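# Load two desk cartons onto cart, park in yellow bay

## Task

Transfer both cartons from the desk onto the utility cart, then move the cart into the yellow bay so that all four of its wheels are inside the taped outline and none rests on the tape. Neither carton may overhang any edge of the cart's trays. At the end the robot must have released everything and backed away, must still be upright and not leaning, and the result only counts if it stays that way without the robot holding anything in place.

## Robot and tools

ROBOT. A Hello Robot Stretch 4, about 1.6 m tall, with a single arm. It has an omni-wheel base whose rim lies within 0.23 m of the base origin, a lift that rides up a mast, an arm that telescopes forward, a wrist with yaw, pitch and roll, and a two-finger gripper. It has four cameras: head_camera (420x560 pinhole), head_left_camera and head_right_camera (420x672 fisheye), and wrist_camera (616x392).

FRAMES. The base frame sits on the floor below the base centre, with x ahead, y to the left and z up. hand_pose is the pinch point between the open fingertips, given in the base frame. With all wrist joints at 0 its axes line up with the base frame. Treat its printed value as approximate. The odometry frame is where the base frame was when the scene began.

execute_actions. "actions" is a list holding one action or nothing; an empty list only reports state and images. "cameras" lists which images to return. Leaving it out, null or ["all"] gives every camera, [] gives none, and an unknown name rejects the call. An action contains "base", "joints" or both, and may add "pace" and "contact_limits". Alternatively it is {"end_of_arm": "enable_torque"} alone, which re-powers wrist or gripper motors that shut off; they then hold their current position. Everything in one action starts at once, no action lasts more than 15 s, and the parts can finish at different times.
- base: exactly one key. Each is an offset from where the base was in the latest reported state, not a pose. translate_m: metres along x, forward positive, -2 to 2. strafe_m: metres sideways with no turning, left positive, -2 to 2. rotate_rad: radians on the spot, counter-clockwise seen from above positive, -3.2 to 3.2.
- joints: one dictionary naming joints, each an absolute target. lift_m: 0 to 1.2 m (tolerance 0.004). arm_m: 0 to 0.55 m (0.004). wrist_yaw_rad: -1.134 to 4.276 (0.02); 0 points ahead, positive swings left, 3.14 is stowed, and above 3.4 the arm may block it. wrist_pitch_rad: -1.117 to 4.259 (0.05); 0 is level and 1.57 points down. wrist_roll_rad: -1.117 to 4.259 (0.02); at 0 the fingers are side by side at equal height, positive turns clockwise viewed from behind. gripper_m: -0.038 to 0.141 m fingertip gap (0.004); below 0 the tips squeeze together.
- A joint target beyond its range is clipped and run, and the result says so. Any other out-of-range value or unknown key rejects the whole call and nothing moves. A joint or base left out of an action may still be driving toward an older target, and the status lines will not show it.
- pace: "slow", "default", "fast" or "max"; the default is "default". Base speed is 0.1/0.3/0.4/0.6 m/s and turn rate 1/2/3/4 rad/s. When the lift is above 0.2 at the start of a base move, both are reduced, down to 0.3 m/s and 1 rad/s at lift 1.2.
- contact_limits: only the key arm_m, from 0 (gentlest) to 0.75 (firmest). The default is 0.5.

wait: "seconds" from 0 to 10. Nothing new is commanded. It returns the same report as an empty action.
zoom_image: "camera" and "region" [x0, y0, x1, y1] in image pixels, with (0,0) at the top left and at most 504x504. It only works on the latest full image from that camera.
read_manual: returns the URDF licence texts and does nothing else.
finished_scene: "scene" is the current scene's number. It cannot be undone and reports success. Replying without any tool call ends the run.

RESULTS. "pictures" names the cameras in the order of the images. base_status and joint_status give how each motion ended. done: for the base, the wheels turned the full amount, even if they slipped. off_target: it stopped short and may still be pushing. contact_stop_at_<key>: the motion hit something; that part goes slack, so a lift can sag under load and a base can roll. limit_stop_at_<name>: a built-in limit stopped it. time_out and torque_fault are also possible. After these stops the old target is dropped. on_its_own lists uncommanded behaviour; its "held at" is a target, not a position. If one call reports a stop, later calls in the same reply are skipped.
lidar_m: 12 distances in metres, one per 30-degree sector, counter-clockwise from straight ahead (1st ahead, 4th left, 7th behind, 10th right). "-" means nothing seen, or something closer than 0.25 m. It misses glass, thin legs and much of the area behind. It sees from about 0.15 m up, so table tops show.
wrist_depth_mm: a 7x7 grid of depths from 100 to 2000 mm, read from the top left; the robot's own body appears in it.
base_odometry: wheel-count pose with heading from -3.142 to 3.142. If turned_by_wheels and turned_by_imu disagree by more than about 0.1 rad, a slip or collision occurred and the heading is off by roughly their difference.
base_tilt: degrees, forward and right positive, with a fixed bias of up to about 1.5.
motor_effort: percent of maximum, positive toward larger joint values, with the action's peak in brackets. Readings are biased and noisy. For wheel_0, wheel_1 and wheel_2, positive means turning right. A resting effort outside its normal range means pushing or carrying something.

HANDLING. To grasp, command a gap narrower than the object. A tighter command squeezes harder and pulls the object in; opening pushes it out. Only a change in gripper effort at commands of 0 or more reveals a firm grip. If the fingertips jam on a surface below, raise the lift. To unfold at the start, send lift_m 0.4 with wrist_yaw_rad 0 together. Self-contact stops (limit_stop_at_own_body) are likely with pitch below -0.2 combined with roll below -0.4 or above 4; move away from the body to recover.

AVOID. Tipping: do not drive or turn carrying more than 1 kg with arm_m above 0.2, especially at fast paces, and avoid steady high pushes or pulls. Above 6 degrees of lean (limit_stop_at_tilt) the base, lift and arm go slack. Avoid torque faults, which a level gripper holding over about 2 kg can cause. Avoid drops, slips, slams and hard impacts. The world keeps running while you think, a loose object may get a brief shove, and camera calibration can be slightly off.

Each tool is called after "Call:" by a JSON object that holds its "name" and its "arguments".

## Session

Call:
{"name": "execute_actions", "arguments": {"actions": []}}

Scene clock: 0.00 s.
base_odometry: x=+0.000 y=+0.000 heading=+0.000 (m, m, rad; odometry frame)
turned_by_wheels: +0.000 (rad since the last result)
turned_by_imu: +0.000 (rad since the last result)
base_tilt: forward=+0.5 right=-0.1 (deg)
lidar_m: 2.22 0.98 0.75 0.74 0.83 1.52 1.50 1.65 2.49 1.06 1.07 2.19
base_status: not commanded
joint_positions: lift_m=+0.285 arm_m=+0.000 wrist_yaw_rad=+3.129 wrist_pitch_rad=+0.003 wrist_roll_rad=-0.008 gripper_m=+0.057
joint_status: not commanded
motor_effort: lift_m=+18 arm_m=-1 wrist_yaw_rad=+1 wrist_pitch_rad=-8 wrist_roll_rad=+0 gripper_m=-7 wheel_0=-1 wheel_1=+1 wheel_2=+0 (%)
hand_pose: x=-0.1160 y=+0.0910 z=+0.4619 quat_wxyz=(+0.006, -0.002, -0.004, +1.000) (m; base frame)
wrist_depth_mm: - 136 1661 1661 1618 1499 1499 / - 130 271 1618 1576 1537 1499 / - 120 163 1618 1576 1537 1499 / - 136 208 1618 1576 1499 1537 / 135 1708 1661 1618 1576 1537 1499 / 1618 1708 194 1576 189 1537 1464 / 1078 1160 1138 138 1098 1042 1078
pictures: head_camera, head_left_camera, head_right_camera, wrist_camera
camera_calibration (this result's frames):
wrist_camera: T_world_to_cam=[[-0.000696552, 0.999298, -0.0374486, -0.0663478], [-0.0132787, -0.0374546, -0.99921, 0.524046], [-0.999912, -0.000198732, 0.0132955, 0.100611], [0, 0, 0, 1]] pos_world=[0.107515, 0.0859492, 0.51981]
Images, in order (width x height): head_camera 420x560, head_left_camera 420x672, head_right_camera 420x672, wrist_camera 616x392.

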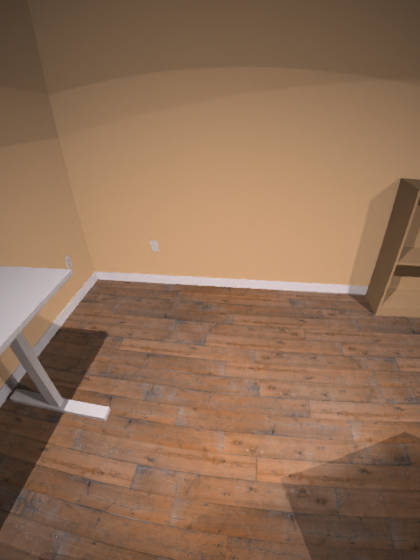

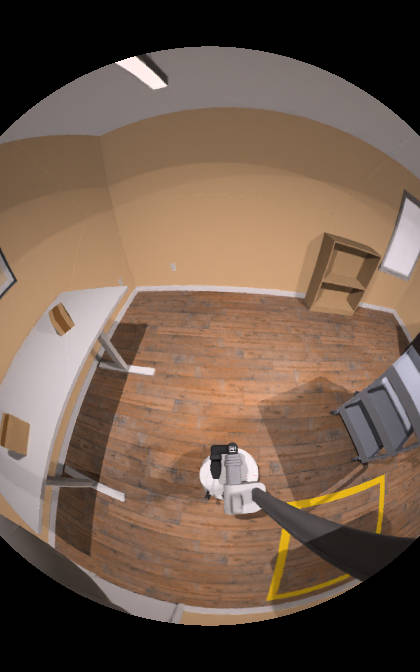

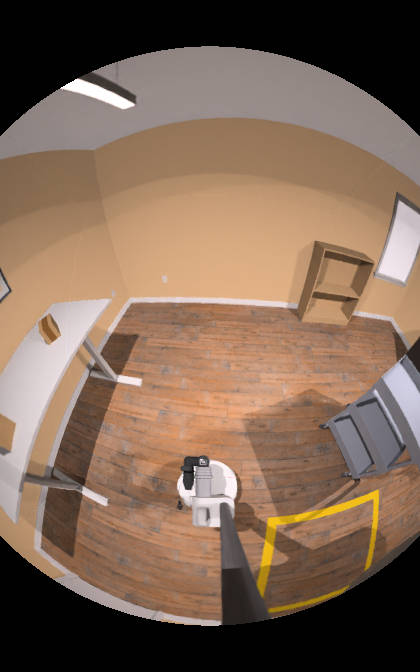

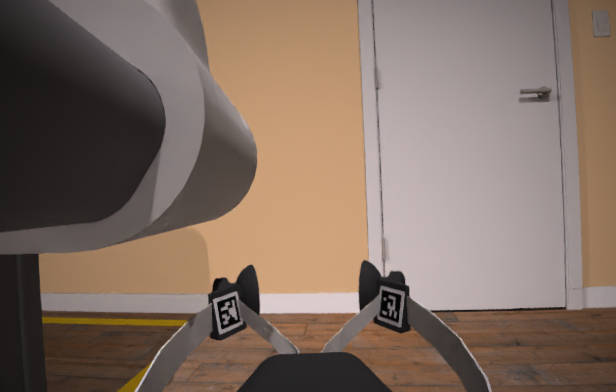

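Call:
{"name": "execute_actions", "arguments": {"actions": [{"base":{"rotate_rad":1.45},"joints":{"lift_m":1.198,"wrist_yaw_rad":0,"wrist_pitch_rad":0.7,"gripper_m":0.141},"pace":"fast"}]}}

Scene clock: 5.33 s.
base_odometry: x=+0.000 y=+0.000 heading=+1.450 (m, m, rad; odometry frame)
turned_by_wheels: +1.450 (rad since the last result)
turned_by_imu: +1.445 (rad since the last result)
base_tilt: forward=+0.5 right=-0.2 (deg)
lidar_m: 0.75 0.78 1.56 1.52 1.57 2.19 1.09 1.07 2.19 2.22 1.06 0.78
base_status: done
joint_positions: lift_m=+1.198 arm_m=+0.000 wrist_yaw_rad=+0.000 wrist_pitch_rad=+0.702 wrist_roll_rad=-0.008 gripper_m=+0.141
joint_status: all done
motor_effort: lift_m=+24(26) arm_m=-1(0) wrist_yaw_rad=+0(2) wrist_pitch_rad=-7(5) wrist_roll_rad=+0(0) gripper_m=-1(1) wheel_0=-2(8) wheel_1=+0(12) wheel_2=+0(10) (%)
hand_pose: x=+0.3917 y=-0.0874 z=+1.1895 quat_wxyz=(+0.939, -0.004, +0.344, +0.001) (m; base frame)
wrist_depth_mm: 1205 1205 1229 1205 1205 1229 1229 / 1336 1098 788 1060 1025 917 976 / 931 842 768 809 798 798 788 / 707 707 699 715 715 699 946 / 1808 1808 1808 1808 1808 1708 1708 / 1618 1499 1537 1576 1464 1430 1537 / 1397 1397 1397 138 1397 1366 1336
pictures: head_camera, head_left_camera, head_right_camera, wrist_camera
camera_calibration (this result's frames):
wrist_camera: T_world_to_cam=[[-0.0138447, -0.999213, -0.0371816, -0.0302726], [-0.632806, 0.0375469, -0.7734, 1.23178], [0.774187, 0.0128212, -0.632827, 0.673428], [0, 0, 0, 1]] pos_world=[0.2577, -0.0851325, 1.3777]
Images, in order (width x height): head_camera 420x560, head_left_camera 420x672, head_right_camera 420x672, wrist_camera 616x392.

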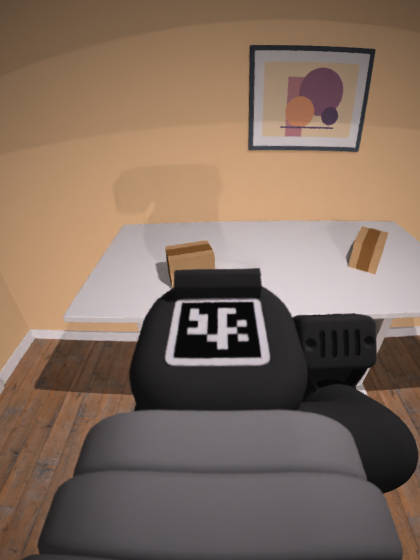

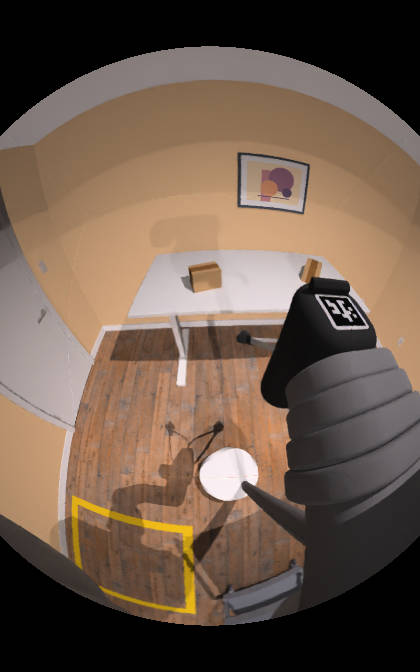

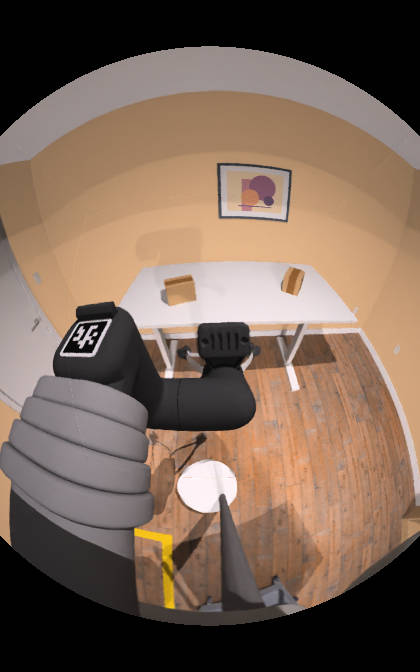

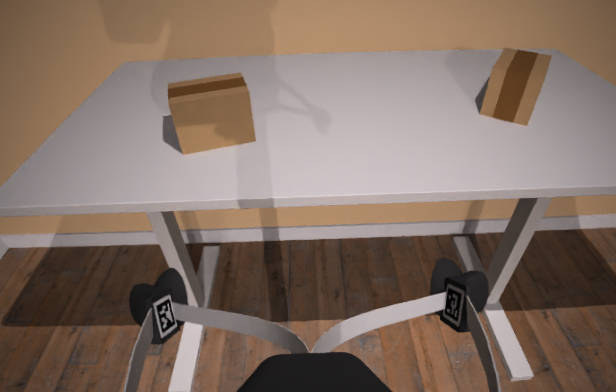

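Call:
{"name": "execute_actions", "arguments": {"actions": [{"base":{"strafe_m":-0.04},"joints":{"wrist_yaw_rad":1.83,"wrist_pitch_rad":1.0},"pace":"fast"}], "cameras": []}}

Call:
{"name": "execute_actions", "arguments": {"actions": [{"base":{"translate_m":0.5},"joints":{"arm_m":0.285},"pace":"fast"}], "cameras": ["wrist_camera","head_left_camera"]}}

Scene clock: 15.13 s.
base_odometry: x=+0.040 y=-0.005 heading=+1.450 (m, m, rad; odometry frame)
turned_by_wheels: +0.000 (rad since the last result)
turned_by_imu: -0.002 (rad since the last result)
base_tilt: forward=+0.5 right=-0.1 (deg)
lidar_m: 0.74 0.79 1.62 1.55 1.63 2.27 1.07 1.05 2.16 2.17 1.09 0.78
base_status: done
joint_positions: lift_m=+1.198 arm_m=+0.000 wrist_yaw_rad=+1.830 wrist_pitch_rad=+1.001 wrist_roll_rad=-0.008 gripper_m=+0.141
joint_status: all done
motor_effort: lift_m=+24(24) arm_m=-1(1) wrist_yaw_rad=+2(7) wrist_pitch_rad=-3(6) wrist_roll_rad=+0(1) gripper_m=+1(3) wheel_0=+1(5) wheel_1=-1(10) wheel_2=-1(2) (%)
hand_pose: x=+0.2160 y=+0.1728 z=+1.1329 quat_wxyz=(+0.534, -0.382, +0.290, +0.696) (m; base frame)
wrist_depth_mm: - 1863 1708 1618 1499 1430 1366 / - - 1983 1863 1756 1618 1537 / 1863 1808 1808 1808 1808 1808 1708 / 1661 1618 1618 1618 1576 1576 1618 / 1499 1499 1464 1464 1430 1430 1430 / 1336 1308 1308 1336 1308 1281 1336 / 1281 1255 1229 138 1255 1205 1205
pictures: none
No camera images: the call's "cameras" was empty. Leave "cameras" out to get every camera's image.

Scene clock: 18.27 s.
base_odometry: x=+0.100 y=+0.492 heading=+1.450 (m, m, rad; odometry frame)
turned_by_wheels: +0.000 (rad since the last result)
turned_by_imu: -0.001 (rad since the last result)
base_tilt: forward=+0.5 right=-0.1 (deg)
lidar_m: 0.25 0.27 0.36 1.53 1.64 2.24 1.54 1.54 2.25 2.18 0.37 0.27
base_status: done
joint_positions: lift_m=+1.198 arm_m=+0.284 wrist_yaw_rad=+1.830 wrist_pitch_rad=+1.001 wrist_roll_rad=-0.008 gripper_m=+0.141
joint_status: all done
motor_effort: lift_m=+23(24) arm_m=+6(7) wrist_yaw_rad=+0(1) wrist_pitch_rad=-5(5) wrist_roll_rad=-1(1) gripper_m=-1(3) wheel_0=+1(6) wheel_1=+2(7) wheel_2=+2(10) (%)
hand_pose: x=+0.4994 y=+0.1728 z=+1.1329 quat_wxyz=(+0.533, -0.383, +0.290, +0.696) (m; base frame)
wrist_depth_mm: - 1863 1708 1576 1499 1430 1160 / - - 1921 597 1661 1576 1098 / 1863 1808 544 535 525 525 525 / 1618 1618 480 477 473 473 469 / 1499 1430 433 307 430 430 427 / 1336 387 289 279 382 379 392 / 1281 368 362 138 362 362 364
pictures: head_left_camera, wrist_camera
camera_calibration (this result's frames):
wrist_camera: T_world_to_cam=[[0.972084, 0.232522, -0.0314113, -0.482641], [0.177004, -0.8146, -0.552355, 0.73875], [-0.154023, 0.531375, -0.833017, 1.15156], [0, 0, 0, 1]] pos_world=[0.515772, 0.102098, 1.35216]
Images, in order (width x height): head_left_camera 420x672, wrist_camera 616x392.

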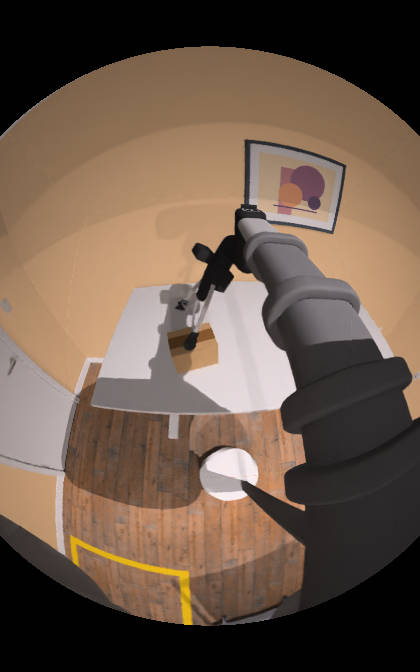

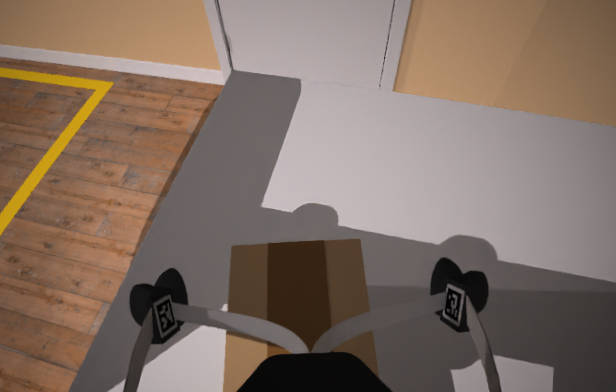

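Call:
{"name": "execute_actions", "arguments": {"actions": [{"base":{"strafe_m":-0.012},"joints":{"arm_m":0.277,"wrist_yaw_rad":1.87}}], "cameras": []}}

Call:
{"name": "execute_actions", "arguments": {"actions": [{"joints":{"lift_m":1.095}}], "cameras": ["wrist_camera"]}}

Call:
{"name": "execute_actions", "arguments": {"actions": [{"joints":{"gripper_m":0.02}}], "cameras": ["wrist_camera"]}}

Call:
{"name": "execute_actions", "arguments": {"actions": [{"joints":{"lift_m":1.19,"arm_m":0.1}}], "cameras": ["wrist_camera"]}}

Scene clock: 24.40 s.
base_odometry: x=+0.112 y=+0.490 heading=+1.450 (m, m, rad; odometry frame)
turned_by_wheels: +0.000 (rad since the last result)
turned_by_imu: -0.001 (rad since the last result)
base_tilt: forward=+0.5 right=-0.1 (deg)
lidar_m: 0.25 0.27 0.38 1.54 1.66 2.28 1.56 1.53 2.24 2.15 0.36 0.26
base_status: done
joint_positions: lift_m=+1.198 arm_m=+0.278 wrist_yaw_rad=+1.870 wrist_pitch_rad=+1.001 wrist_roll_rad=-0.008 gripper_m=+0.141
joint_status: all done
motor_effort: lift_m=+23(23) arm_m=-7(7) wrist_yaw_rad=+1(6) wrist_pitch_rad=-4(5) wrist_roll_rad=+2(0) gripper_m=+2(2) wheel_0=+2(5) wheel_1=+0(11) wheel_2=+0(2) (%)
hand_pose: x=+0.4868 y=+0.1744 z=+1.1329 quat_wxyz=(+0.519, -0.388, +0.282, +0.707) (m; base frame)
wrist_depth_mm: - 1921 1756 1618 1537 1464 1281 / - - 1983 597 1618 1576 1229 / 1808 1808 544 535 525 525 521 / 1576 1661 484 477 477 473 469 / 1499 1464 436 307 427 430 430 / 1366 387 387 281 286 382 392 / 1255 370 364 138 353 362 364
pictures: none
No camera images: the call's "cameras" was empty. Leave "cameras" out to get every camera's image.

Scene clock: 25.87 s.
base_odometry: x=+0.112 y=+0.490 heading=+1.450 (m, m, rad; odometry frame)
turned_by_wheels: +0.000 (rad since the last result)
turned_by_imu: +0.000 (rad since the last result)
base_tilt: forward=+0.5 right=-0.1 (deg)
lidar_m: 0.25 0.27 0.38 1.55 1.65 2.24 1.51 1.53 2.23 2.16 0.37 0.26
base_status: not commanded
joint_positions: lift_m=+1.096 arm_m=+0.278 wrist_yaw_rad=+1.870 wrist_pitch_rad=+0.998 wrist_roll_rad=-0.008 gripper_m=+0.141
joint_status: all done
motor_effort: lift_m=+10(22) arm_m=-7(7) wrist_yaw_rad=+2(1) wrist_pitch_rad=+6(6) wrist_roll_rad=+1(0) gripper_m=-1(0) wheel_0=+3(2) wheel_1=+0(0) wheel_2=+0(0) (%)
hand_pose: x=+0.4865 y=+0.1753 z=+1.0315 quat_wxyz=(+0.520, -0.387, +0.281, +0.708) (m; base frame)
wrist_depth_mm: - 1921 1661 517 1430 1430 1281 / 1921 1863 459 452 445 445 449 / 1661 1708 404 402 397 397 394 / 1499 370 349 220 223 355 355 / 1336 330 208 198 202 324 324 / 312 215 186 182 182 286 296 / 279 277 172 140 167 273 274
pictures: wrist_camera
camera_calibration (this result's frames):
wrist_camera: T_world_to_cam=[[0.961988, 0.271281, -0.0314069, -0.475791], [0.208856, -0.804921, -0.555411, 0.673028], [-0.175953, 0.527739, -0.830983, 1.07304], [0, 0, 0, 1]] pos_world=[0.505943, 0.104525, 1.25054]
Images, in order (width x height): wrist_camera 616x392.

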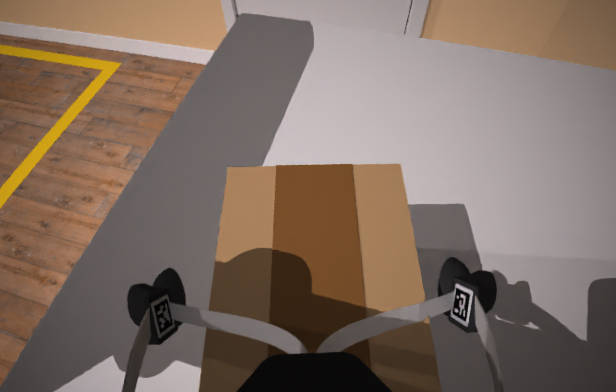

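Scene clock: 28.07 s.
base_odometry: x=+0.112 y=+0.490 heading=+1.450 (m, m, rad; odometry frame)
turned_by_wheels: +0.000 (rad since the last result)
turned_by_imu: -0.001 (rad since the last result)
base_tilt: forward=+0.5 right=-0.1 (deg)
lidar_m: 0.25 0.27 0.36 1.55 1.63 2.28 1.53 1.51 2.26 2.16 0.36 0.27
base_status: not commanded
joint_positions: lift_m=+1.095 arm_m=+0.278 wrist_yaw_rad=+1.870 wrist_pitch_rad=+1.005 wrist_roll_rad=-0.008 gripper_m=+0.021
joint_status: all done
motor_effort: lift_m=+16(16) arm_m=-7(7) wrist_yaw_rad=+1(4) wrist_pitch_rad=-16(16) wrist_roll_rad=+0(1) gripper_m=-42(38) wheel_0=+3(3) wheel_1=+0(0) wheel_2=+0(0) (%)
hand_pose: x=+0.4870 y=+0.1735 z=+1.0299 quat_wxyz=(+0.519, -0.390, +0.283, +0.706) (m; base frame)
wrist_depth_mm: - 1921 1708 504 496 1366 1255 / 1863 1863 445 439 436 436 433 / 1661 1618 392 392 389 384 384 / 1499 364 193 189 193 349 345 / 1366 327 175 174 175 319 315 / 309 294 162 162 162 172 290 / 274 267 149 152 148 268 263
pictures: wrist_camera
camera_calibration (this result's frames):
wrist_camera: T_world_to_cam=[[0.96198, 0.271329, -0.0312212, -0.476008], [0.210341, -0.808924, -0.548997, 0.663954], [-0.174214, 0.521557, -0.835241, 1.0773], [0, 0, 0, 1]] pos_world=[0.505935, 0.104367, 1.24946]
Images, in order (width x height): wrist_camera 616x392.

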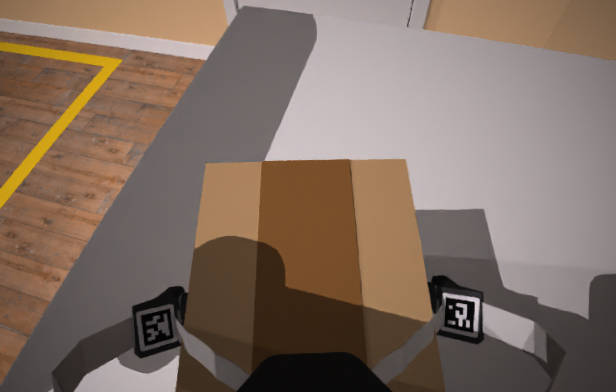

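Scene clock: 29.67 s.
base_odometry: x=+0.112 y=+0.490 heading=+1.450 (m, m, rad; odometry frame)
turned_by_wheels: +0.000 (rad since the last result)
turned_by_imu: -0.001 (rad since the last result)
base_tilt: forward=+0.5 right=-0.1 (deg)
lidar_m: 0.25 0.27 0.37 1.56 1.67 2.26 1.53 1.53 2.25 2.17 0.39 0.28
base_status: not commanded
joint_positions: lift_m=+1.189 arm_m=+0.101 wrist_yaw_rad=+1.870 wrist_pitch_rad=+1.005 wrist_roll_rad=-0.008 gripper_m=+0.021
joint_status: all done
motor_effort: lift_m=+26(26) arm_m=-7(7) wrist_yaw_rad=+0(0) wrist_pitch_rad=-16(16) wrist_roll_rad=-1(0) gripper_m=-37(40) wheel_0=+3(3) wheel_1=+0(0) wheel_2=+0(0) (%)
hand_pose: x=+0.3100 y=+0.1735 z=+1.1240 quat_wxyz=(+0.519, -0.390, +0.283, +0.706) (m; base frame)
wrist_depth_mm: - 1983 1756 1618 1537 1430 1366 / - - 1983 1863 569 1576 1464 / 1808 1808 1756 1756 512 508 508 / 1618 1618 195 189 192 459 459 / 1499 1464 176 175 175 421 418 / 1366 1308 163 161 161 172 382 / 1229 1008 149 152 148 355 345
pictures: wrist_camera
camera_calibration (this result's frames):
wrist_camera: T_world_to_cam=[[0.961946, 0.271449, -0.031225, -0.302798], [0.210413, -0.808817, -0.549127, 0.753021], [-0.174316, 0.521661, -0.835155, 1.12501], [0, 0, 0, 1]] pos_world=[0.328936, 0.104378, 1.34361]
Images, in order (width x height): wrist_camera 616x392.

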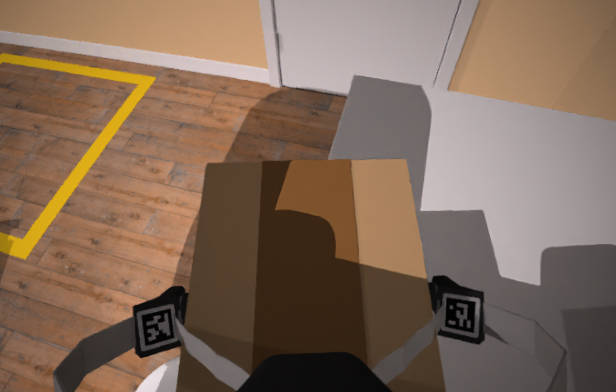

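Call:
{"name": "execute_actions", "arguments": {"actions": [{"base":{"translate_m":-0.8},"pace":"fast"}], "cameras": []}}

Call:
{"name": "execute_actions", "arguments": {"actions": [{"base":{"rotate_rad":-2.8},"joints":{"wrist_yaw_rad":0,"arm_m":0.0},"pace":"fast"}]}}

Scene clock: 36.33 s.
base_odometry: x=+0.015 y=-0.304 heading=+1.450 (m, m, rad; odometry frame)
turned_by_wheels: +0.000 (rad since the last result)
turned_by_imu: -0.002 (rad since the last result)
base_tilt: forward=+0.6 right=-0.1 (deg)
lidar_m: 0.28 0.26 1.63 1.57 1.66 2.27 0.78 0.77 2.01 2.14 2.23 1.10
base_status: done
joint_positions: lift_m=+1.189 arm_m=+0.101 wrist_yaw_rad=+1.870 wrist_pitch_rad=+1.005 wrist_roll_rad=-0.008 gripper_m=+0.021
joint_status: not commanded
motor_effort: lift_m=+26(26) arm_m=-6(6) wrist_yaw_rad=+1(0) wrist_pitch_rad=-15(17) wrist_roll_rad=+0(0) gripper_m=-40(41) wheel_0=-1(7) wheel_1=-2(7) wheel_2=-1(9) (%)
hand_pose: x=+0.3100 y=+0.1735 z=+1.1241 quat_wxyz=(+0.519, -0.390, +0.283, +0.706) (m; base frame)
wrist_depth_mm: - 1921 1756 1661 1537 1430 1366 / - - 1983 1921 1808 1576 1499 / 1756 1756 1756 1756 1708 1708 1708 / 1618 1618 194 189 192 1537 1537 / 1499 1464 176 175 174 1430 1430 / 1336 1308 163 161 161 171 1308 / 1255 1025 149 153 148 1229 1205
pictures: none
No camera images: the call's "cameras" was empty. Leave "cameras" out to get every camera's image.

Scene clock: 40.33 s.
base_odometry: x=+0.015 y=-0.304 heading=-1.350 (m, m, rad; odometry frame)
turned_by_wheels: -2.799 (rad since the last result)
turned_by_imu: -2.795 (rad since the last result)
base_tilt: forward=+0.6 right=-0.1 (deg)
lidar_m: 0.25 2.10 2.02 2.18 1.18 1.07 1.06 1.74 1.57 1.58 1.93 0.25
base_status: done
joint_positions: lift_m=+1.189 arm_m=+0.002 wrist_yaw_rad=+0.000 wrist_pitch_rad=+1.005 wrist_roll_rad=-0.008 gripper_m=+0.021
joint_status: all done
motor_effort: lift_m=+26(26) arm_m=-7(7) wrist_yaw_rad=+1(3) wrist_pitch_rad=-17(16) wrist_roll_rad=+1(1) gripper_m=-44(38) wheel_0=+2(5) wheel_1=+2(6) wheel_2=+2(5) (%)
hand_pose: x=+0.3270 y=-0.0874 z=+1.1241 quat_wxyz=(+0.876, -0.004, +0.482, +0.002) (m; base frame)
wrist_depth_mm: - - 917 931 878 1863 - / 1983 1983 809 809 798 1863 1983 / 1808 1756 809 1138 1060 1708 1756 / 1618 1576 194 189 193 1576 1537 / 1430 1464 176 174 175 1430 1397 / 1336 1308 162 162 161 173 1308 / 1229 1182 149 153 148 1229 1182
pictures: head_camera, head_left_camera, head_right_camera, wrist_camera
camera_calibration (this result's frames):
wrist_camera: T_world_to_cam=[[-0.0243519, -0.999216, -0.0312055, -0.0369237], [-0.834914, 0.0374961, -0.549102, 0.954216], [0.549842, 0.0126823, -0.835172, 0.982834], [0, 0, 0, 1]] pos_world=[0.255385, -0.0851388, 1.34365]
Images, in order (width x height): head_camera 420x560, head_left_camera 420x672, head_right_camera 420x672, wrist_camera 616x392.

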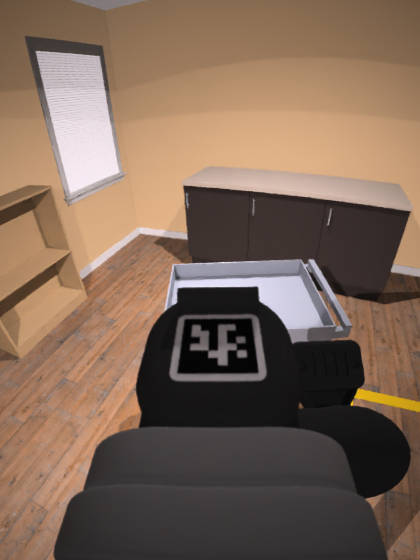

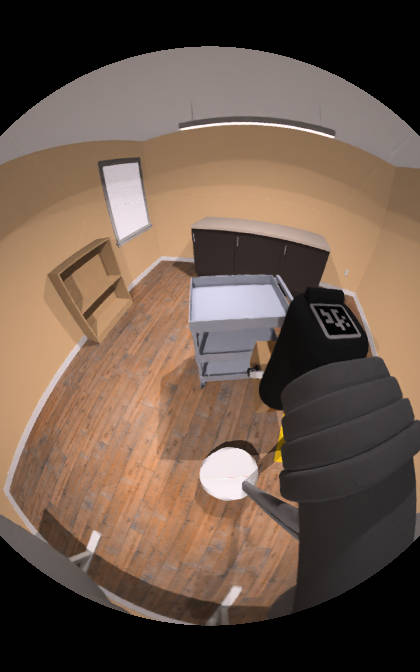

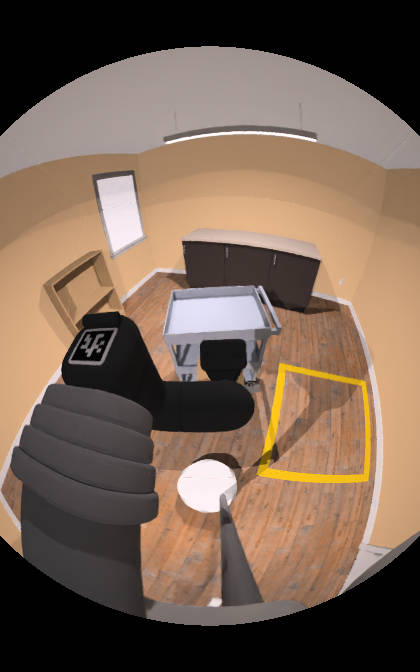

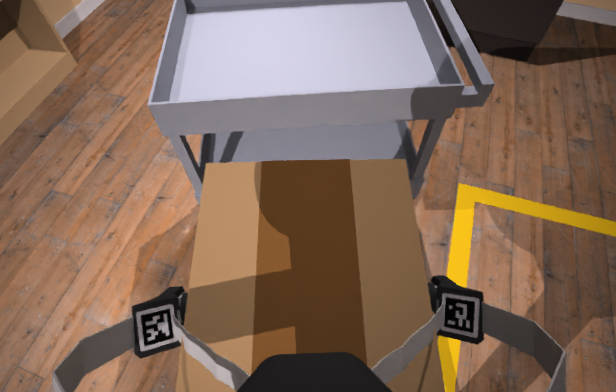

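Call:
{"name": "execute_actions", "arguments": {"actions": [{"base":{"strafe_m":-0.14},"pace":"fast"}], "cameras": []}}

Call:
{"name": "execute_actions", "arguments": {"actions": [{"base":{"translate_m":0.5},"joints":{"arm_m":0.25,"lift_m":1.07},"pace":"fast"}], "cameras": ["wrist_camera","head_camera"]}}

Scene clock: 46.67 s.
base_odometry: x=-0.121 y=-0.335 heading=-1.350 (m, m, rad; odometry frame)
turned_by_wheels: +0.000 (rad since the last result)
turned_by_imu: -0.002 (rad since the last result)
base_tilt: forward=+0.5 right=-0.1 (deg)
lidar_m: 0.25 0.80 2.13 2.32 1.25 1.11 1.11 1.57 1.44 1.46 1.78 0.25
base_status: done
joint_positions: lift_m=+1.189 arm_m=+0.002 wrist_yaw_rad=+0.000 wrist_pitch_rad=+1.005 wrist_roll_rad=-0.008 gripper_m=+0.021
joint_status: not commanded
motor_effort: lift_m=+26(26) arm_m=-7(6) wrist_yaw_rad=+1(2) wrist_pitch_rad=-16(16) wrist_roll_rad=+1(0) gripper_m=-42(41) wheel_0=+1(9) wheel_1=-1(11) wheel_2=+0(1) (%)
hand_pose: x=+0.3270 y=-0.0874 z=+1.1241 quat_wxyz=(+0.876, -0.004, +0.482, +0.002) (m; base frame)
wrist_depth_mm: - 931 931 917 1921 1921 - / 1983 788 809 798 798 1921 1983 / 1808 831 1098 1118 1708 1708 1756 / 1661 1537 194 189 193 1576 1537 / 1430 1464 175 174 175 1464 1430 / 1336 1336 162 161 161 172 1308 / 1255 1205 149 152 148 1205 1205
pictures: none
No camera images: the call's "cameras" was empty. Leave "cameras" out to get every camera's image.

Scene clock: 49.80 s.
base_odometry: x=-0.011 y=-0.823 heading=-1.350 (m, m, rad; odometry frame)
turned_by_wheels: +0.000 (rad since the last result)
turned_by_imu: -0.001 (rad since the last result)
base_tilt: forward=+0.5 right=-0.1 (deg)
lidar_m: 0.27 0.28 0.40 2.13 1.77 1.58 1.98 1.79 1.60 1.63 0.42 0.27
base_status: done
joint_positions: lift_m=+1.070 arm_m=+0.249 wrist_yaw_rad=+0.000 wrist_pitch_rad=+1.005 wrist_roll_rad=-0.008 gripper_m=+0.021
joint_status: all done
motor_effort: lift_m=+16(26) arm_m=+6(8) wrist_yaw_rad=+0(2) wrist_pitch_rad=-15(21) wrist_roll_rad=+0(0) gripper_m=-41(39) wheel_0=+2(7) wheel_1=+1(10) wheel_2=-1(10) (%)
hand_pose: x=+0.5745 y=-0.0874 z=+1.0049 quat_wxyz=(+0.876, -0.004, +0.482, +0.002) (m; base frame)
wrist_depth_mm: - - 1576 1430 1308 1229 1160 / 1808 1808 1808 1708 1537 1366 1281 / 1618 1618 1618 1576 1576 1537 1537 / 1464 469 194 190 192 462 1430 / 469 466 175 175 175 399 1308 / 427 421 162 162 161 173 1182 / 394 382 149 153 148 379 1078
pictures: head_camera, wrist_camera
camera_calibration (this result's frames):
wrist_camera: T_world_to_cam=[[-0.0240336, -0.999224, -0.0312101, -0.0347482], [-0.834825, 0.037235, -0.549255, 1.09543], [0.549991, 0.0128544, -0.835072, 0.747075], [0, 0, 0, 1]] pos_world=[0.502772, -0.0851128, 1.22445]
Images, in order (width x height): head_camera 420x560, wrist_camera 616x392.

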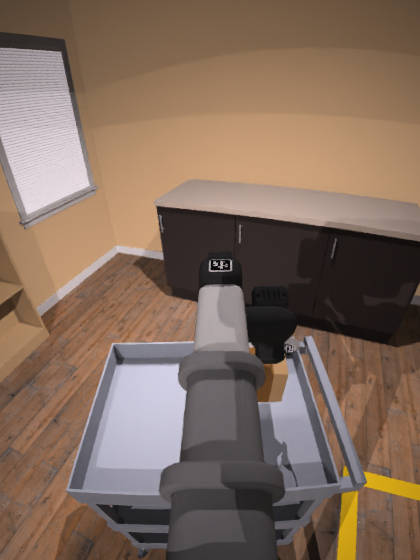

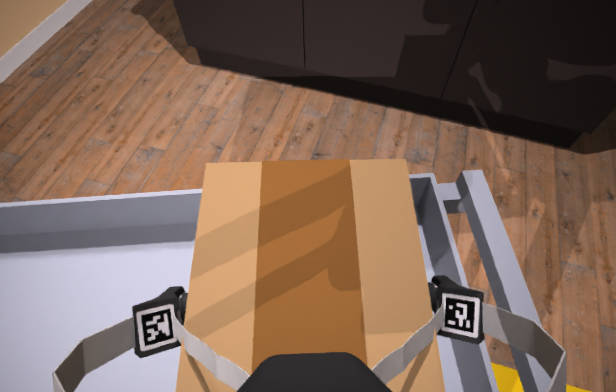

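Call:
{"name": "execute_actions", "arguments": {"actions": [{"base":{"strafe_m":0.03},"joints":{"arm_m":0.22,"lift_m":0.942}}], "cameras": ["wrist_camera"]}}

Call:
{"name": "execute_actions", "arguments": {"actions": [{"joints":{"gripper_m":0.141,"lift_m":0.947}}], "cameras": ["wrist_camera"]}}

Call:
{"name": "execute_actions", "arguments": {"actions": [{"joints":{"lift_m":1.08},"pace":"fast"}], "cameras": ["head_right_camera"]}}

Scene clock: 57.90 s.
base_odometry: x=+0.018 y=-0.816 heading=-1.350 (m, m, rad; odometry frame)
turned_by_wheels: +0.000 (rad since the last result)
turned_by_imu: -0.001 (rad since the last result)
base_tilt: forward=+0.5 right=-0.1 (deg)
lidar_m: 0.27 0.28 0.38 2.12 1.76 1.57 1.98 1.82 1.64 1.63 0.42 0.28
base_status: done
joint_positions: lift_m=+0.942 arm_m=+0.221 wrist_yaw_rad=+0.000 wrist_pitch_rad=+1.005 wrist_roll_rad=-0.008 gripper_m=+0.021
joint_status: all done
motor_effort: lift_m=+16(15) arm_m=-6(6) wrist_yaw_rad=+0(2) wrist_pitch_rad=-17(16) wrist_roll_rad=+0(0) gripper_m=-40(41) wheel_0=+1(11) wheel_1=+0(12) wheel_2=-1(0) (%)
hand_pose: x=+0.5467 y=-0.0874 z=+0.8769 quat_wxyz=(+0.876, -0.004, +0.482, +0.002) (m; base frame)
wrist_depth_mm: 1863 1863 1708 1499 1366 1255 1160 / 1618 1618 1618 362 368 359 1229 / 373 382 382 384 382 362 310 / 359 359 193 190 192 345 289 / 327 327 176 174 175 320 276 / 300 296 162 161 161 172 266 / 276 270 149 153 148 272 253
pictures: wrist_camera
camera_calibration (this result's frames):
wrist_camera: T_world_to_cam=[[-0.0242034, -0.99922, -0.031205, -0.0393477], [-0.834935, 0.0373714, -0.549078, 1.00184], [0.549816, 0.0127646, -0.835188, 0.655664], [0, 0, 0, 1]] pos_world=[0.47502, -0.0851264, 1.09646]
Images, in order (width x height): wrist_camera 616x392.

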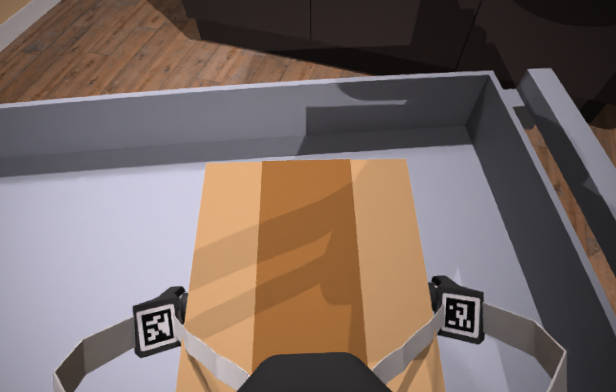

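Scene clock: 60.10 s.
base_odometry: x=+0.018 y=-0.816 heading=-1.350 (m, m, rad; odometry frame)
turned_by_wheels: +0.000 (rad since the last result)
turned_by_imu: -0.001 (rad since the last result)
base_tilt: forward=+0.5 right=-0.2 (deg)
lidar_m: 0.26 0.28 0.39 2.10 1.77 1.55 1.95 1.82 1.63 1.64 0.43 0.29
base_status: not commanded
joint_positions: lift_m=+0.947 arm_m=+0.221 wrist_yaw_rad=+0.000 wrist_pitch_rad=+1.001 wrist_roll_rad=-0.008 gripper_m=+0.141
joint_status: all done
motor_effort: lift_m=+22(28) arm_m=-6(7) wrist_yaw_rad=+1(3) wrist_pitch_rad=-3(17) wrist_roll_rad=+1(0) gripper_m=+3(40) wheel_0=+1(1) wheel_1=+1(1) wheel_2=-1(1) (%)
hand_pose: x=+0.5475 y=-0.0875 z=+0.8820 quat_wxyz=(+0.877, -0.004, +0.480, +0.002) (m; base frame)
wrist_depth_mm: 1863 1863 1708 1430 1336 1255 1160 / 1661 1661 1661 1618 368 370 1255 / 368 377 389 389 394 364 327 / 370 368 353 224 355 347 297 / 336 336 213 204 211 327 276 / 307 298 190 186 190 290 271 / 285 281 176 138 175 278 270
pictures: wrist_camera
camera_calibration (this result's frames):
wrist_camera: T_world_to_cam=[[-0.0243958, -0.999212, -0.0313114, -0.0390151], [-0.832603, 0.037644, -0.55259, 1.00725], [0.553333, 0.0125891, -0.832865, 0.655493], [0, 0, 0, 1]] pos_world=[0.474979, -0.0851532, 1.10131]
Images, in order (width x height): wrist_camera 616x392.

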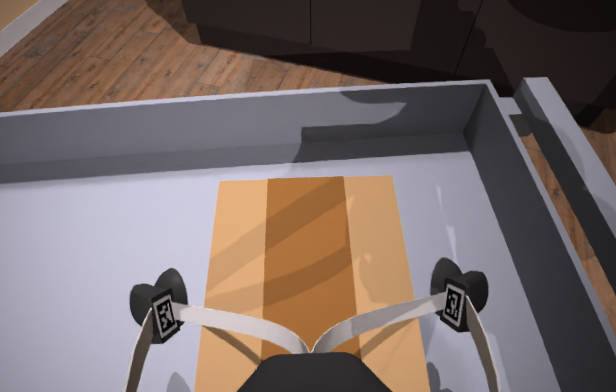

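Scene clock: 61.40 s.
base_odometry: x=+0.018 y=-0.816 heading=-1.350 (m, m, rad; odometry frame)
turned_by_wheels: +0.000 (rad since the last result)
turned_by_imu: +0.000 (rad since the last result)
base_tilt: forward=+0.5 right=-0.1 (deg)
lidar_m: 0.27 0.29 0.38 2.10 1.74 1.58 1.98 1.84 1.63 1.64 0.44 0.29
base_status: not commanded
joint_positions: lift_m=+1.080 arm_m=+0.221 wrist_yaw_rad=+0.000 wrist_pitch_rad=+1.001 wrist_roll_rad=-0.008 gripper_m=+0.141
joint_status: all done
motor_effort: lift_m=+23(22) arm_m=-6(6) wrist_yaw_rad=+1(1) wrist_pitch_rad=-4(5) wrist_roll_rad=+1(0) gripper_m=+1(0) wheel_0=+1(1) wheel_1=+0(0) wheel_2=-1(1) (%)
hand_pose: x=+0.5475 y=-0.0874 z=+1.0149 quat_wxyz=(+0.877, -0.004, +0.480, +0.002) (m; base frame)
wrist_depth_mm: - - 1576 1464 1366 1255 1160 / 1921 1921 1863 1756 1537 1430 1308 / 1661 1661 1661 1618 1618 1576 1576 / 500 496 504 500 500 466 1430 / 480 480 477 473 473 410 1308 / 439 424 424 319 325 357 1160 / 410 402 404 138 399 394 343
pictures: head_right_camera
Images, in order (width x height): head_right_camera 420x672.

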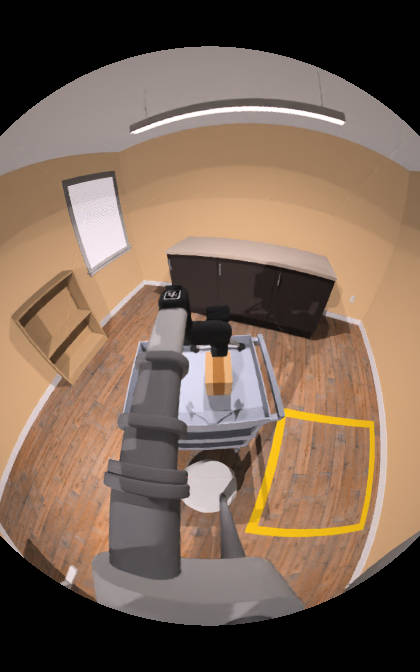

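Call:
{"name": "execute_actions", "arguments": {"actions": [{"base":{"rotate_rad":2.625},"joints":{"lift_m":1.198,"wrist_yaw_rad":-0.42},"pace":"fast"}], "cameras": []}}

Call:
{"name": "execute_actions", "arguments": {"actions": [{"base":{"translate_m":1.37},"joints":{"arm_m":0.3},"pace":"fast"}], "cameras": ["wrist_camera","head_right_camera"]}}

Scene clock: 72.33 s.
base_odometry: x=+0.018 y=-0.816 heading=+1.275 (m, m, rad; odometry frame)
turned_by_wheels: +2.625 (rad since the last result)
turned_by_imu: +2.617 (rad since the last result)
base_tilt: forward=+0.5 right=-0.2 (deg)
lidar_m: 1.57 1.57 1.84 1.64 1.66 0.42 0.29 0.27 0.28 0.36 2.13 1.74
base_status: done
joint_positions: lift_m=+1.198 arm_m=+0.221 wrist_yaw_rad=-0.420 wrist_pitch_rad=+1.001 wrist_roll_rad=-0.008 gripper_m=+0.141
joint_status: all done
motor_effort: lift_m=+23(27) arm_m=-6(6) wrist_yaw_rad=+0(1) wrist_pitch_rad=-4(5) wrist_roll_rad=-1(1) gripper_m=+0(0) wheel_0=-1(6) wheel_1=-2(7) wheel_2=-2(7) (%)
hand_pose: x=+0.4984 y=-0.1432 z=+1.1329 quat_wxyz=(+0.858, +0.096, +0.470, -0.181) (m; base frame)
wrist_depth_mm: 1661 1863 - - - - 1756 / 1756 1983 1921 - 1983 1983 1808 / 1808 1808 1756 1756 1808 1756 1756 / 1618 1618 1618 1618 1576 1576 1576 / 1499 1464 1464 1464 1464 1464 1430 / 1336 1308 1308 1366 1281 1281 1308 / 1255 1255 1229 138 1229 1229 1229
pictures: none
No camera images: the call's "cameras" was empty. Leave "cameras" out to get every camera's image.

Scene clock: 78.37 s.
base_odometry: x=+0.417 y=+0.495 heading=+1.275 (m, m, rad; odometry frame)
turned_by_wheels: +0.000 (rad since the last result)
turned_by_imu: -0.003 (rad since the last result)
base_tilt: forward=+0.5 right=-0.1 (deg)
lidar_m: 0.25 0.25 0.28 0.55 1.87 2.30 1.52 1.51 2.06 1.85 0.39 0.25
base_status: done
joint_positions: lift_m=+1.198 arm_m=+0.299 wrist_yaw_rad=-0.420 wrist_pitch_rad=+1.001 wrist_roll_rad=-0.008 gripper_m=+0.141
joint_status: all done
motor_effort: lift_m=+23(23) arm_m=+6(8) wrist_yaw_rad=+1(2) wrist_pitch_rad=-5(4) wrist_roll_rad=+2(1) gripper_m=+0(1) wheel_0=+1(7) wheel_1=+1(6) wheel_2=+2(10) (%)
hand_pose: x=+0.5762 y=-0.1432 z=+1.1329 quat_wxyz=(+0.858, +0.096, +0.470, -0.181) (m; base frame)
wrist_depth_mm: 452 517 597 661 854 1118 1430 / 488 564 597 591 591 1464 1576 / 530 539 535 525 525 525 1708 / 488 484 480 480 477 469 488 / 439 439 433 307 427 430 427 / 402 387 287 281 286 379 394 / 373 370 366 138 362 364 366
pictures: head_right_camera, wrist_camera
camera_calibration (this result's frames):
wrist_camera: T_world_to_cam=[[-0.429354, -0.902593, -0.0313056, 0.160965], [-0.74517, 0.373628, -0.55238, 1.16934], [0.510271, -0.213839, -0.833004, 0.841844], [0, 0, 0, 1]] pos_world=[0.510898, -0.111593, 1.35222]
Images, in order (width x height): head_right_camera 420x672, wrist_camera 616x392.

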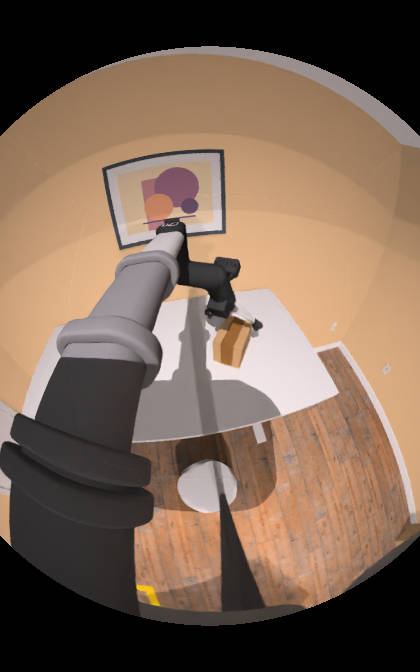

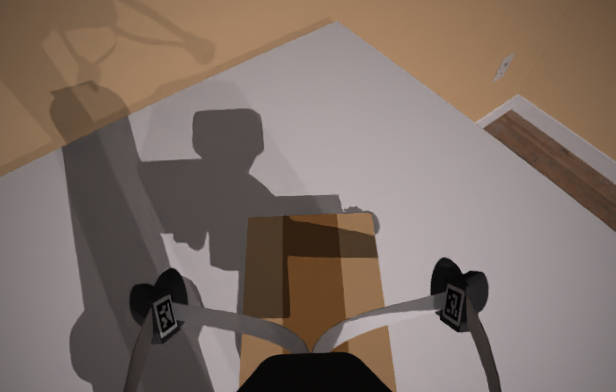

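Well aligned.

Call:
{"name": "execute_actions", "arguments": {"actions": [{"joints":{"lift_m":1.097,"wrist_yaw_rad":-0.41}}], "cameras": ["wrist_camera"]}}

Call:
{"name": "execute_actions", "arguments": {"actions": [{"joints":{"gripper_m":0.02}}], "cameras": []}}

Call:
{"name": "execute_actions", "arguments": {"actions": [{"joints":{"lift_m":1.19,"arm_m":0.1}}], "cameras": ["wrist_camera"]}}

Scene clock: 83.63 s.
base_odometry: x=+0.417 y=+0.495 heading=+1.275 (m, m, rad; odometry frame)
turned_by_wheels: +0.000 (rad since the last result)
turned_by_imu: -0.001 (rad since the last result)
base_tilt: forward=+0.5 right=-0.1 (deg)
lidar_m: 0.25 0.25 0.27 0.54 1.88 2.32 1.51 1.48 2.06 1.85 0.39 0.25
base_status: not commanded
joint_positions: lift_m=+1.098 arm_m=+0.299 wrist_yaw_rad=-0.410 wrist_pitch_rad=+0.999 wrist_roll_rad=-0.008 gripper_m=+0.141
joint_status: all done
motor_effort: lift_m=+11(21) arm_m=+6(6) wrist_yaw_rad=+2(1) wrist_pitch_rad=+2(4) wrist_roll_rad=+0(0) gripper_m=+3(2) wheel_0=+1(1) wheel_1=+1(1) wheel_2=+2(2) (%)
hand_pose: x=+0.5781 y=-0.1424 z=+1.0332 quat_wxyz=(+0.860, +0.094, +0.470, -0.177) (m; base frame)
wrist_depth_mm: 452 504 521 512 512 1098 1430 / 462 459 452 452 449 445 1537 / 410 407 402 402 399 397 394 / 368 364 349 220 229 357 355 / 334 330 209 200 204 325 325 / 303 215 188 183 183 287 296 / 281 278 173 141 169 276 274
pictures: wrist_camera
camera_calibration (this result's frames):
wrist_camera: T_world_to_cam=[[-0.420575, -0.906716, -0.0313564, 0.153775], [-0.747556, 0.36592, -0.554312, 1.11765], [0.514078, -0.209689, -0.831718, 0.755054], [0, 0, 0, 1]] pos_world=[0.512025, -0.111213, 1.25234]
Images, in order (width x height): wrist_camera 616x392.

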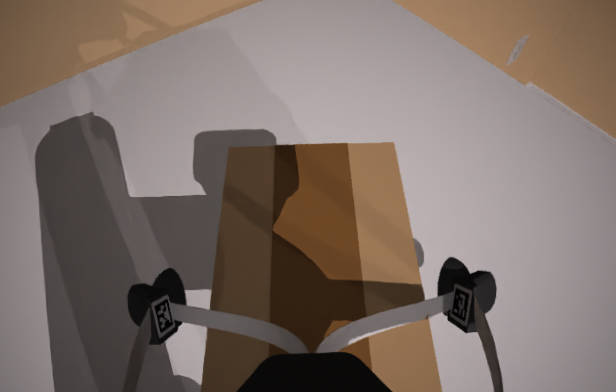

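Scene clock: 85.83 s.
base_odometry: x=+0.417 y=+0.495 heading=+1.275 (m, m, rad; odometry frame)
turned_by_wheels: +0.000 (rad since the last result)
turned_by_imu: -0.001 (rad since the last result)
base_tilt: forward=+0.5 right=-0.1 (deg)
lidar_m: 0.25 0.25 0.27 0.56 1.88 2.33 1.50 1.52 2.06 1.86 0.39 0.25
base_status: not commanded
joint_positions: lift_m=+1.097 arm_m=+0.299 wrist_yaw_rad=-0.410 wrist_pitch_rad=+1.003 wrist_roll_rad=-0.008 gripper_m=+0.021
joint_status: all done
motor_effort: lift_m=+14(14) arm_m=+6(6) wrist_yaw_rad=+1(2) wrist_pitch_rad=-11(12) wrist_roll_rad=+1(0) gripper_m=-40(38) wheel_0=+1(1) wheel_1=+2(2) wheel_2=+2(2) (%)
hand_pose: x=+0.5771 y=-0.1420 z=+1.0323 quat_wxyz=(+0.859, +0.094, +0.472, -0.177) (m; base frame)
wrist_depth_mm: 445 500 504 508 504 1098 1464 / 452 445 445 439 442 439 1537 / 404 402 387 210 384 392 389 / 362 359 195 191 195 353 351 / 327 325 176 176 175 320 319 / 300 294 162 161 162 172 293 / 276 270 148 152 147 272 266
pictures: none
No camera images: the call's "cameras" was empty. Leave "cameras" out to get every camera's image.

Scene clock: 87.53 s.
base_odometry: x=+0.417 y=+0.495 heading=+1.275 (m, m, rad; odometry frame)
turned_by_wheels: +0.000 (rad since the last result)
turned_by_imu: -0.001 (rad since the last result)
base_tilt: forward=+0.5 right=-0.1 (deg)
lidar_m: 0.25 0.25 0.27 0.53 1.88 2.33 1.53 1.53 2.06 1.84 0.38 0.25
base_status: not commanded
joint_positions: lift_m=+1.189 arm_m=+0.101 wrist_yaw_rad=-0.410 wrist_pitch_rad=+1.004 wrist_roll_rad=-0.008 gripper_m=+0.021
joint_status: all done
motor_effort: lift_m=+25(27) arm_m=-7(7) wrist_yaw_rad=+1(0) wrist_pitch_rad=-11(12) wrist_roll_rad=-1(1) gripper_m=-39(38) wheel_0=+1(1) wheel_1=+2(1) wheel_2=+2(2) (%)
hand_pose: x=+0.3794 y=-0.1420 z=+1.1244 quat_wxyz=(+0.859, +0.094, +0.472, -0.177) (m; base frame)
wrist_depth_mm: 615 661 668 654 1098 1537 1576 / 591 591 585 580 574 1808 1661 / 525 521 508 209 500 512 1661 / 473 469 196 191 195 462 455 / 430 427 176 175 175 421 418 / 392 384 163 162 161 173 1281 / 359 353 148 152 147 364 1160
pictures: wrist_camera
camera_calibration (this result's frames):
wrist_camera: T_world_to_cam=[[-0.420701, -0.90666, -0.0312648, 0.0734242], [-0.749875, 0.366934, -0.550497, 1.01621], [0.510586, -0.20815, -0.834251, 0.937507], [0, 0, 0, 1]] pos_world=[0.314245, -0.111171, 1.34384]
Images, in order (width x height): wrist_camera 616x392.

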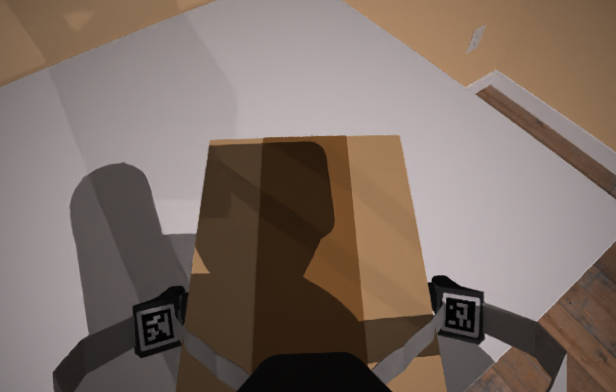

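Call:
{"name": "execute_actions", "arguments": {"actions": [{"base":{"rotate_rad":0.172},"joints":{"wrist_yaw_rad":0},"pace":"fast"}], "cameras": []}}

Call:
{"name": "execute_actions", "arguments": {"actions": [{"base":{"translate_m":-1.204},"pace":"fast"}], "cameras": []}}

Call:
{"name": "execute_actions", "arguments": {"actions": [{"base":{"rotate_rad":-2.797},"pace":"fast"}], "cameras": []}}

Call:
{"name": "execute_actions", "arguments": {"actions": [{"joints":{"arm_m":0.27,"lift_m":1.07},"pace":"fast"}], "cameras": ["wrist_camera","head_right_camera"]}}

Scene clock: 92.83 s.
base_odometry: x=+0.417 y=+0.495 heading=+1.447 (m, m, rad; odometry frame)
turned_by_wheels: +0.171 (rad since the last result)
turned_by_imu: +0.170 (rad since the last result)
base_tilt: forward=+0.5 right=-0.1 (deg)
lidar_m: 0.25 0.25 0.32 0.88 1.94 2.69 1.51 2.24 1.94 1.84 0.32 0.25
base_status: done
joint_positions: lift_m=+1.189 arm_m=+0.101 wrist_yaw_rad=+0.000 wrist_pitch_rad=+1.003 wrist_roll_rad=-0.008 gripper_m=+0.021
joint_status: all done
motor_effort: lift_m=+25(25) arm_m=-6(7) wrist_yaw_rad=+1(6) wrist_pitch_rad=-10(12) wrist_roll_rad=-1(0) gripper_m=-39(37) wheel_0=-4(6) wheel_1=-2(7) wheel_2=-1(5) (%)
hand_pose: x=+0.4271 y=-0.0874 z=+1.1244 quat_wxyz=(+0.877, -0.004, +0.481, +0.002) (m; base frame)
wrist_depth_mm: 668 661 668 661 654 661 640 / 591 591 585 580 580 569 569 / 525 521 508 209 500 512 508 / 477 469 196 190 195 462 459 / 427 427 176 175 175 421 418 / 394 384 163 161 161 172 384 / 359 351 148 152 147 355 347
pictures: none
No camera images: the call's "cameras" was empty. Leave "cameras" out to get every camera's image.

Scene clock: 98.30 s.
base_odometry: x=+0.268 y=-0.700 heading=+1.447 (m, m, rad; odometry frame)
turned_by_wheels: +0.000 (rad since the last result)
turned_by_imu: -0.001 (rad since the last result)
base_tilt: forward=+0.5 right=-0.1 (deg)
lidar_m: 0.32 1.49 1.94 1.89 1.94 0.42 0.33 0.31 1.63 1.60 1.94 0.34
base_status: done
joint_positions: lift_m=+1.189 arm_m=+0.101 wrist_yaw_rad=+0.000 wrist_pitch_rad=+1.003 wrist_roll_rad=-0.008 gripper_m=+0.021
joint_status: not commanded
motor_effort: lift_m=+25(25) arm_m=-6(6) wrist_yaw_rad=+1(1) wrist_pitch_rad=-10(11) wrist_roll_rad=+1(0) gripper_m=-37(39) wheel_0=-1(6) wheel_1=-1(7) wheel_2=-2(10) (%)
hand_pose: x=+0.4270 y=-0.0874 z=+1.1244 quat_wxyz=(+0.877, -0.004, +0.481, +0.002) (m; base frame)
wrist_depth_mm: 1983 1983 1983 - 1983 - - / - 1921 1921 1983 1983 1921 1921 / 1756 1756 1756 210 1661 1756 1708 / 1618 1618 196 190 194 1576 1576 / 1464 1464 176 176 175 1430 1430 / 1366 1308 163 161 161 172 1308 / 1205 1205 148 152 148 1229 1205
pictures: none
No camera images: the call's "cameras" was empty. Leave "cameras" out to get every camera's image.

Scene clock: 102.30 s.
base_odometry: x=+0.268 y=-0.700 heading=-1.350 (m, m, rad; odometry frame)
turned_by_wheels: -2.796 (rad since the last result)
turned_by_imu: -2.792 (rad since the last result)
base_tilt: forward=+0.6 right=-0.1 (deg)
lidar_m: 0.31 1.76 1.64 1.88 2.27 1.42 1.46 2.03 1.87 1.88 0.49 0.33
base_status: done
joint_positions: lift_m=+1.189 arm_m=+0.101 wrist_yaw_rad=+0.000 wrist_pitch_rad=+1.003 wrist_roll_rad=-0.008 gripper_m=+0.021
joint_status: not commanded
motor_effort: lift_m=+25(25) arm_m=-6(6) wrist_yaw_rad=+1(1) wrist_pitch_rad=-10(11) wrist_roll_rad=+0(0) gripper_m=-38(41) wheel_0=+2(4) wheel_1=+4(5) wheel_2=+2(6) (%)
hand_pose: x=+0.4271 y=-0.0874 z=+1.1244 quat_wxyz=(+0.877, -0.004, +0.481, +0.002) (m; base frame)
wrist_depth_mm: 1863 - - 1708 1618 1537 1397 / 1863 - 1983 1983 1921 1708 1618 / 1708 1808 1756 209 647 683 661 / 1618 1576 196 191 195 517 603 / 1464 1430 176 175 175 477 559 / 1336 1308 162 162 161 172 535 / 1255 1205 148 152 148 496 488
pictures: none
No camera images: the call's "cameras" was empty. Leave "cameras" out to get every camera's image.

Scene clock: 103.63 s.
base_odometry: x=+0.268 y=-0.700 heading=-1.350 (m, m, rad; odometry frame)
turned_by_wheels: +0.000 (rad since the last result)
turned_by_imu: +0.000 (rad since the last result)
base_tilt: forward=+0.6 right=-0.1 (deg)
lidar_m: 0.32 1.75 1.61 1.88 2.28 1.42 1.44 2.06 1.86 1.87 0.49 0.34
base_status: not commanded
joint_positions: lift_m=+1.070 arm_m=+0.269 wrist_yaw_rad=+0.000 wrist_pitch_rad=+1.003 wrist_roll_rad=-0.008 gripper_m=+0.021
joint_status: all done
motor_effort: lift_m=+15(22) arm_m=+6(7) wrist_yaw_rad=-1(0) wrist_pitch_rad=-11(11) wrist_roll_rad=+0(0) gripper_m=-39(39) wheel_0=+2(2) wheel_1=+4(3) wheel_2=+2(2) (%)
hand_pose: x=+0.5949 y=-0.0874 z=+1.0053 quat_wxyz=(+0.877, -0.004, +0.481, +0.002) (m; base frame)
wrist_depth_mm: 1808 - - 1576 1499 1366 1281 / 1756 1863 1756 1756 1708 1537 1397 / 1618 1618 1618 210 1537 1576 1618 / 1464 1430 196 191 194 492 496 / 1308 1336 176 176 176 459 336 / 1229 1182 163 162 161 172 314 / 1118 329 149 153 147 387 290
pictures: head_right_camera, wrist_camera
camera_calibration (this result's frames):
wrist_camera: T_world_to_cam=[[-0.023948, -0.999224, -0.0312802, -0.0342144], [-0.833868, 0.0372246, -0.550708, 1.11357], [0.551445, 0.0128952, -0.834112, 0.734338], [0, 0, 0, 1]] pos_world=[0.522807, -0.0851095, 1.2247]
Images, in order (width x height): head_right_camera 420x672, wrist_camera 616x392.

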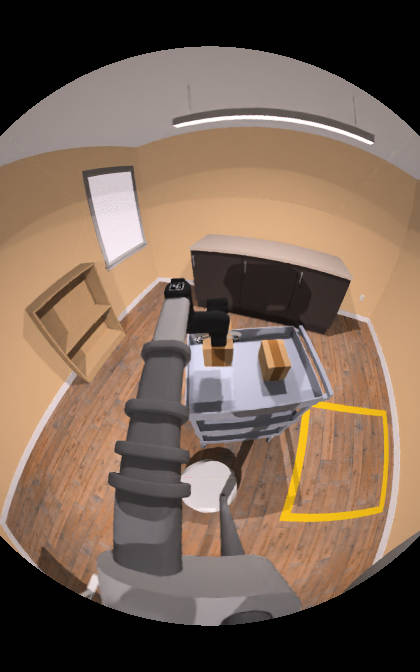

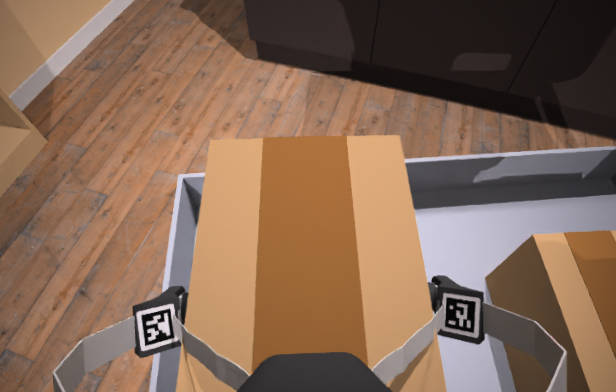

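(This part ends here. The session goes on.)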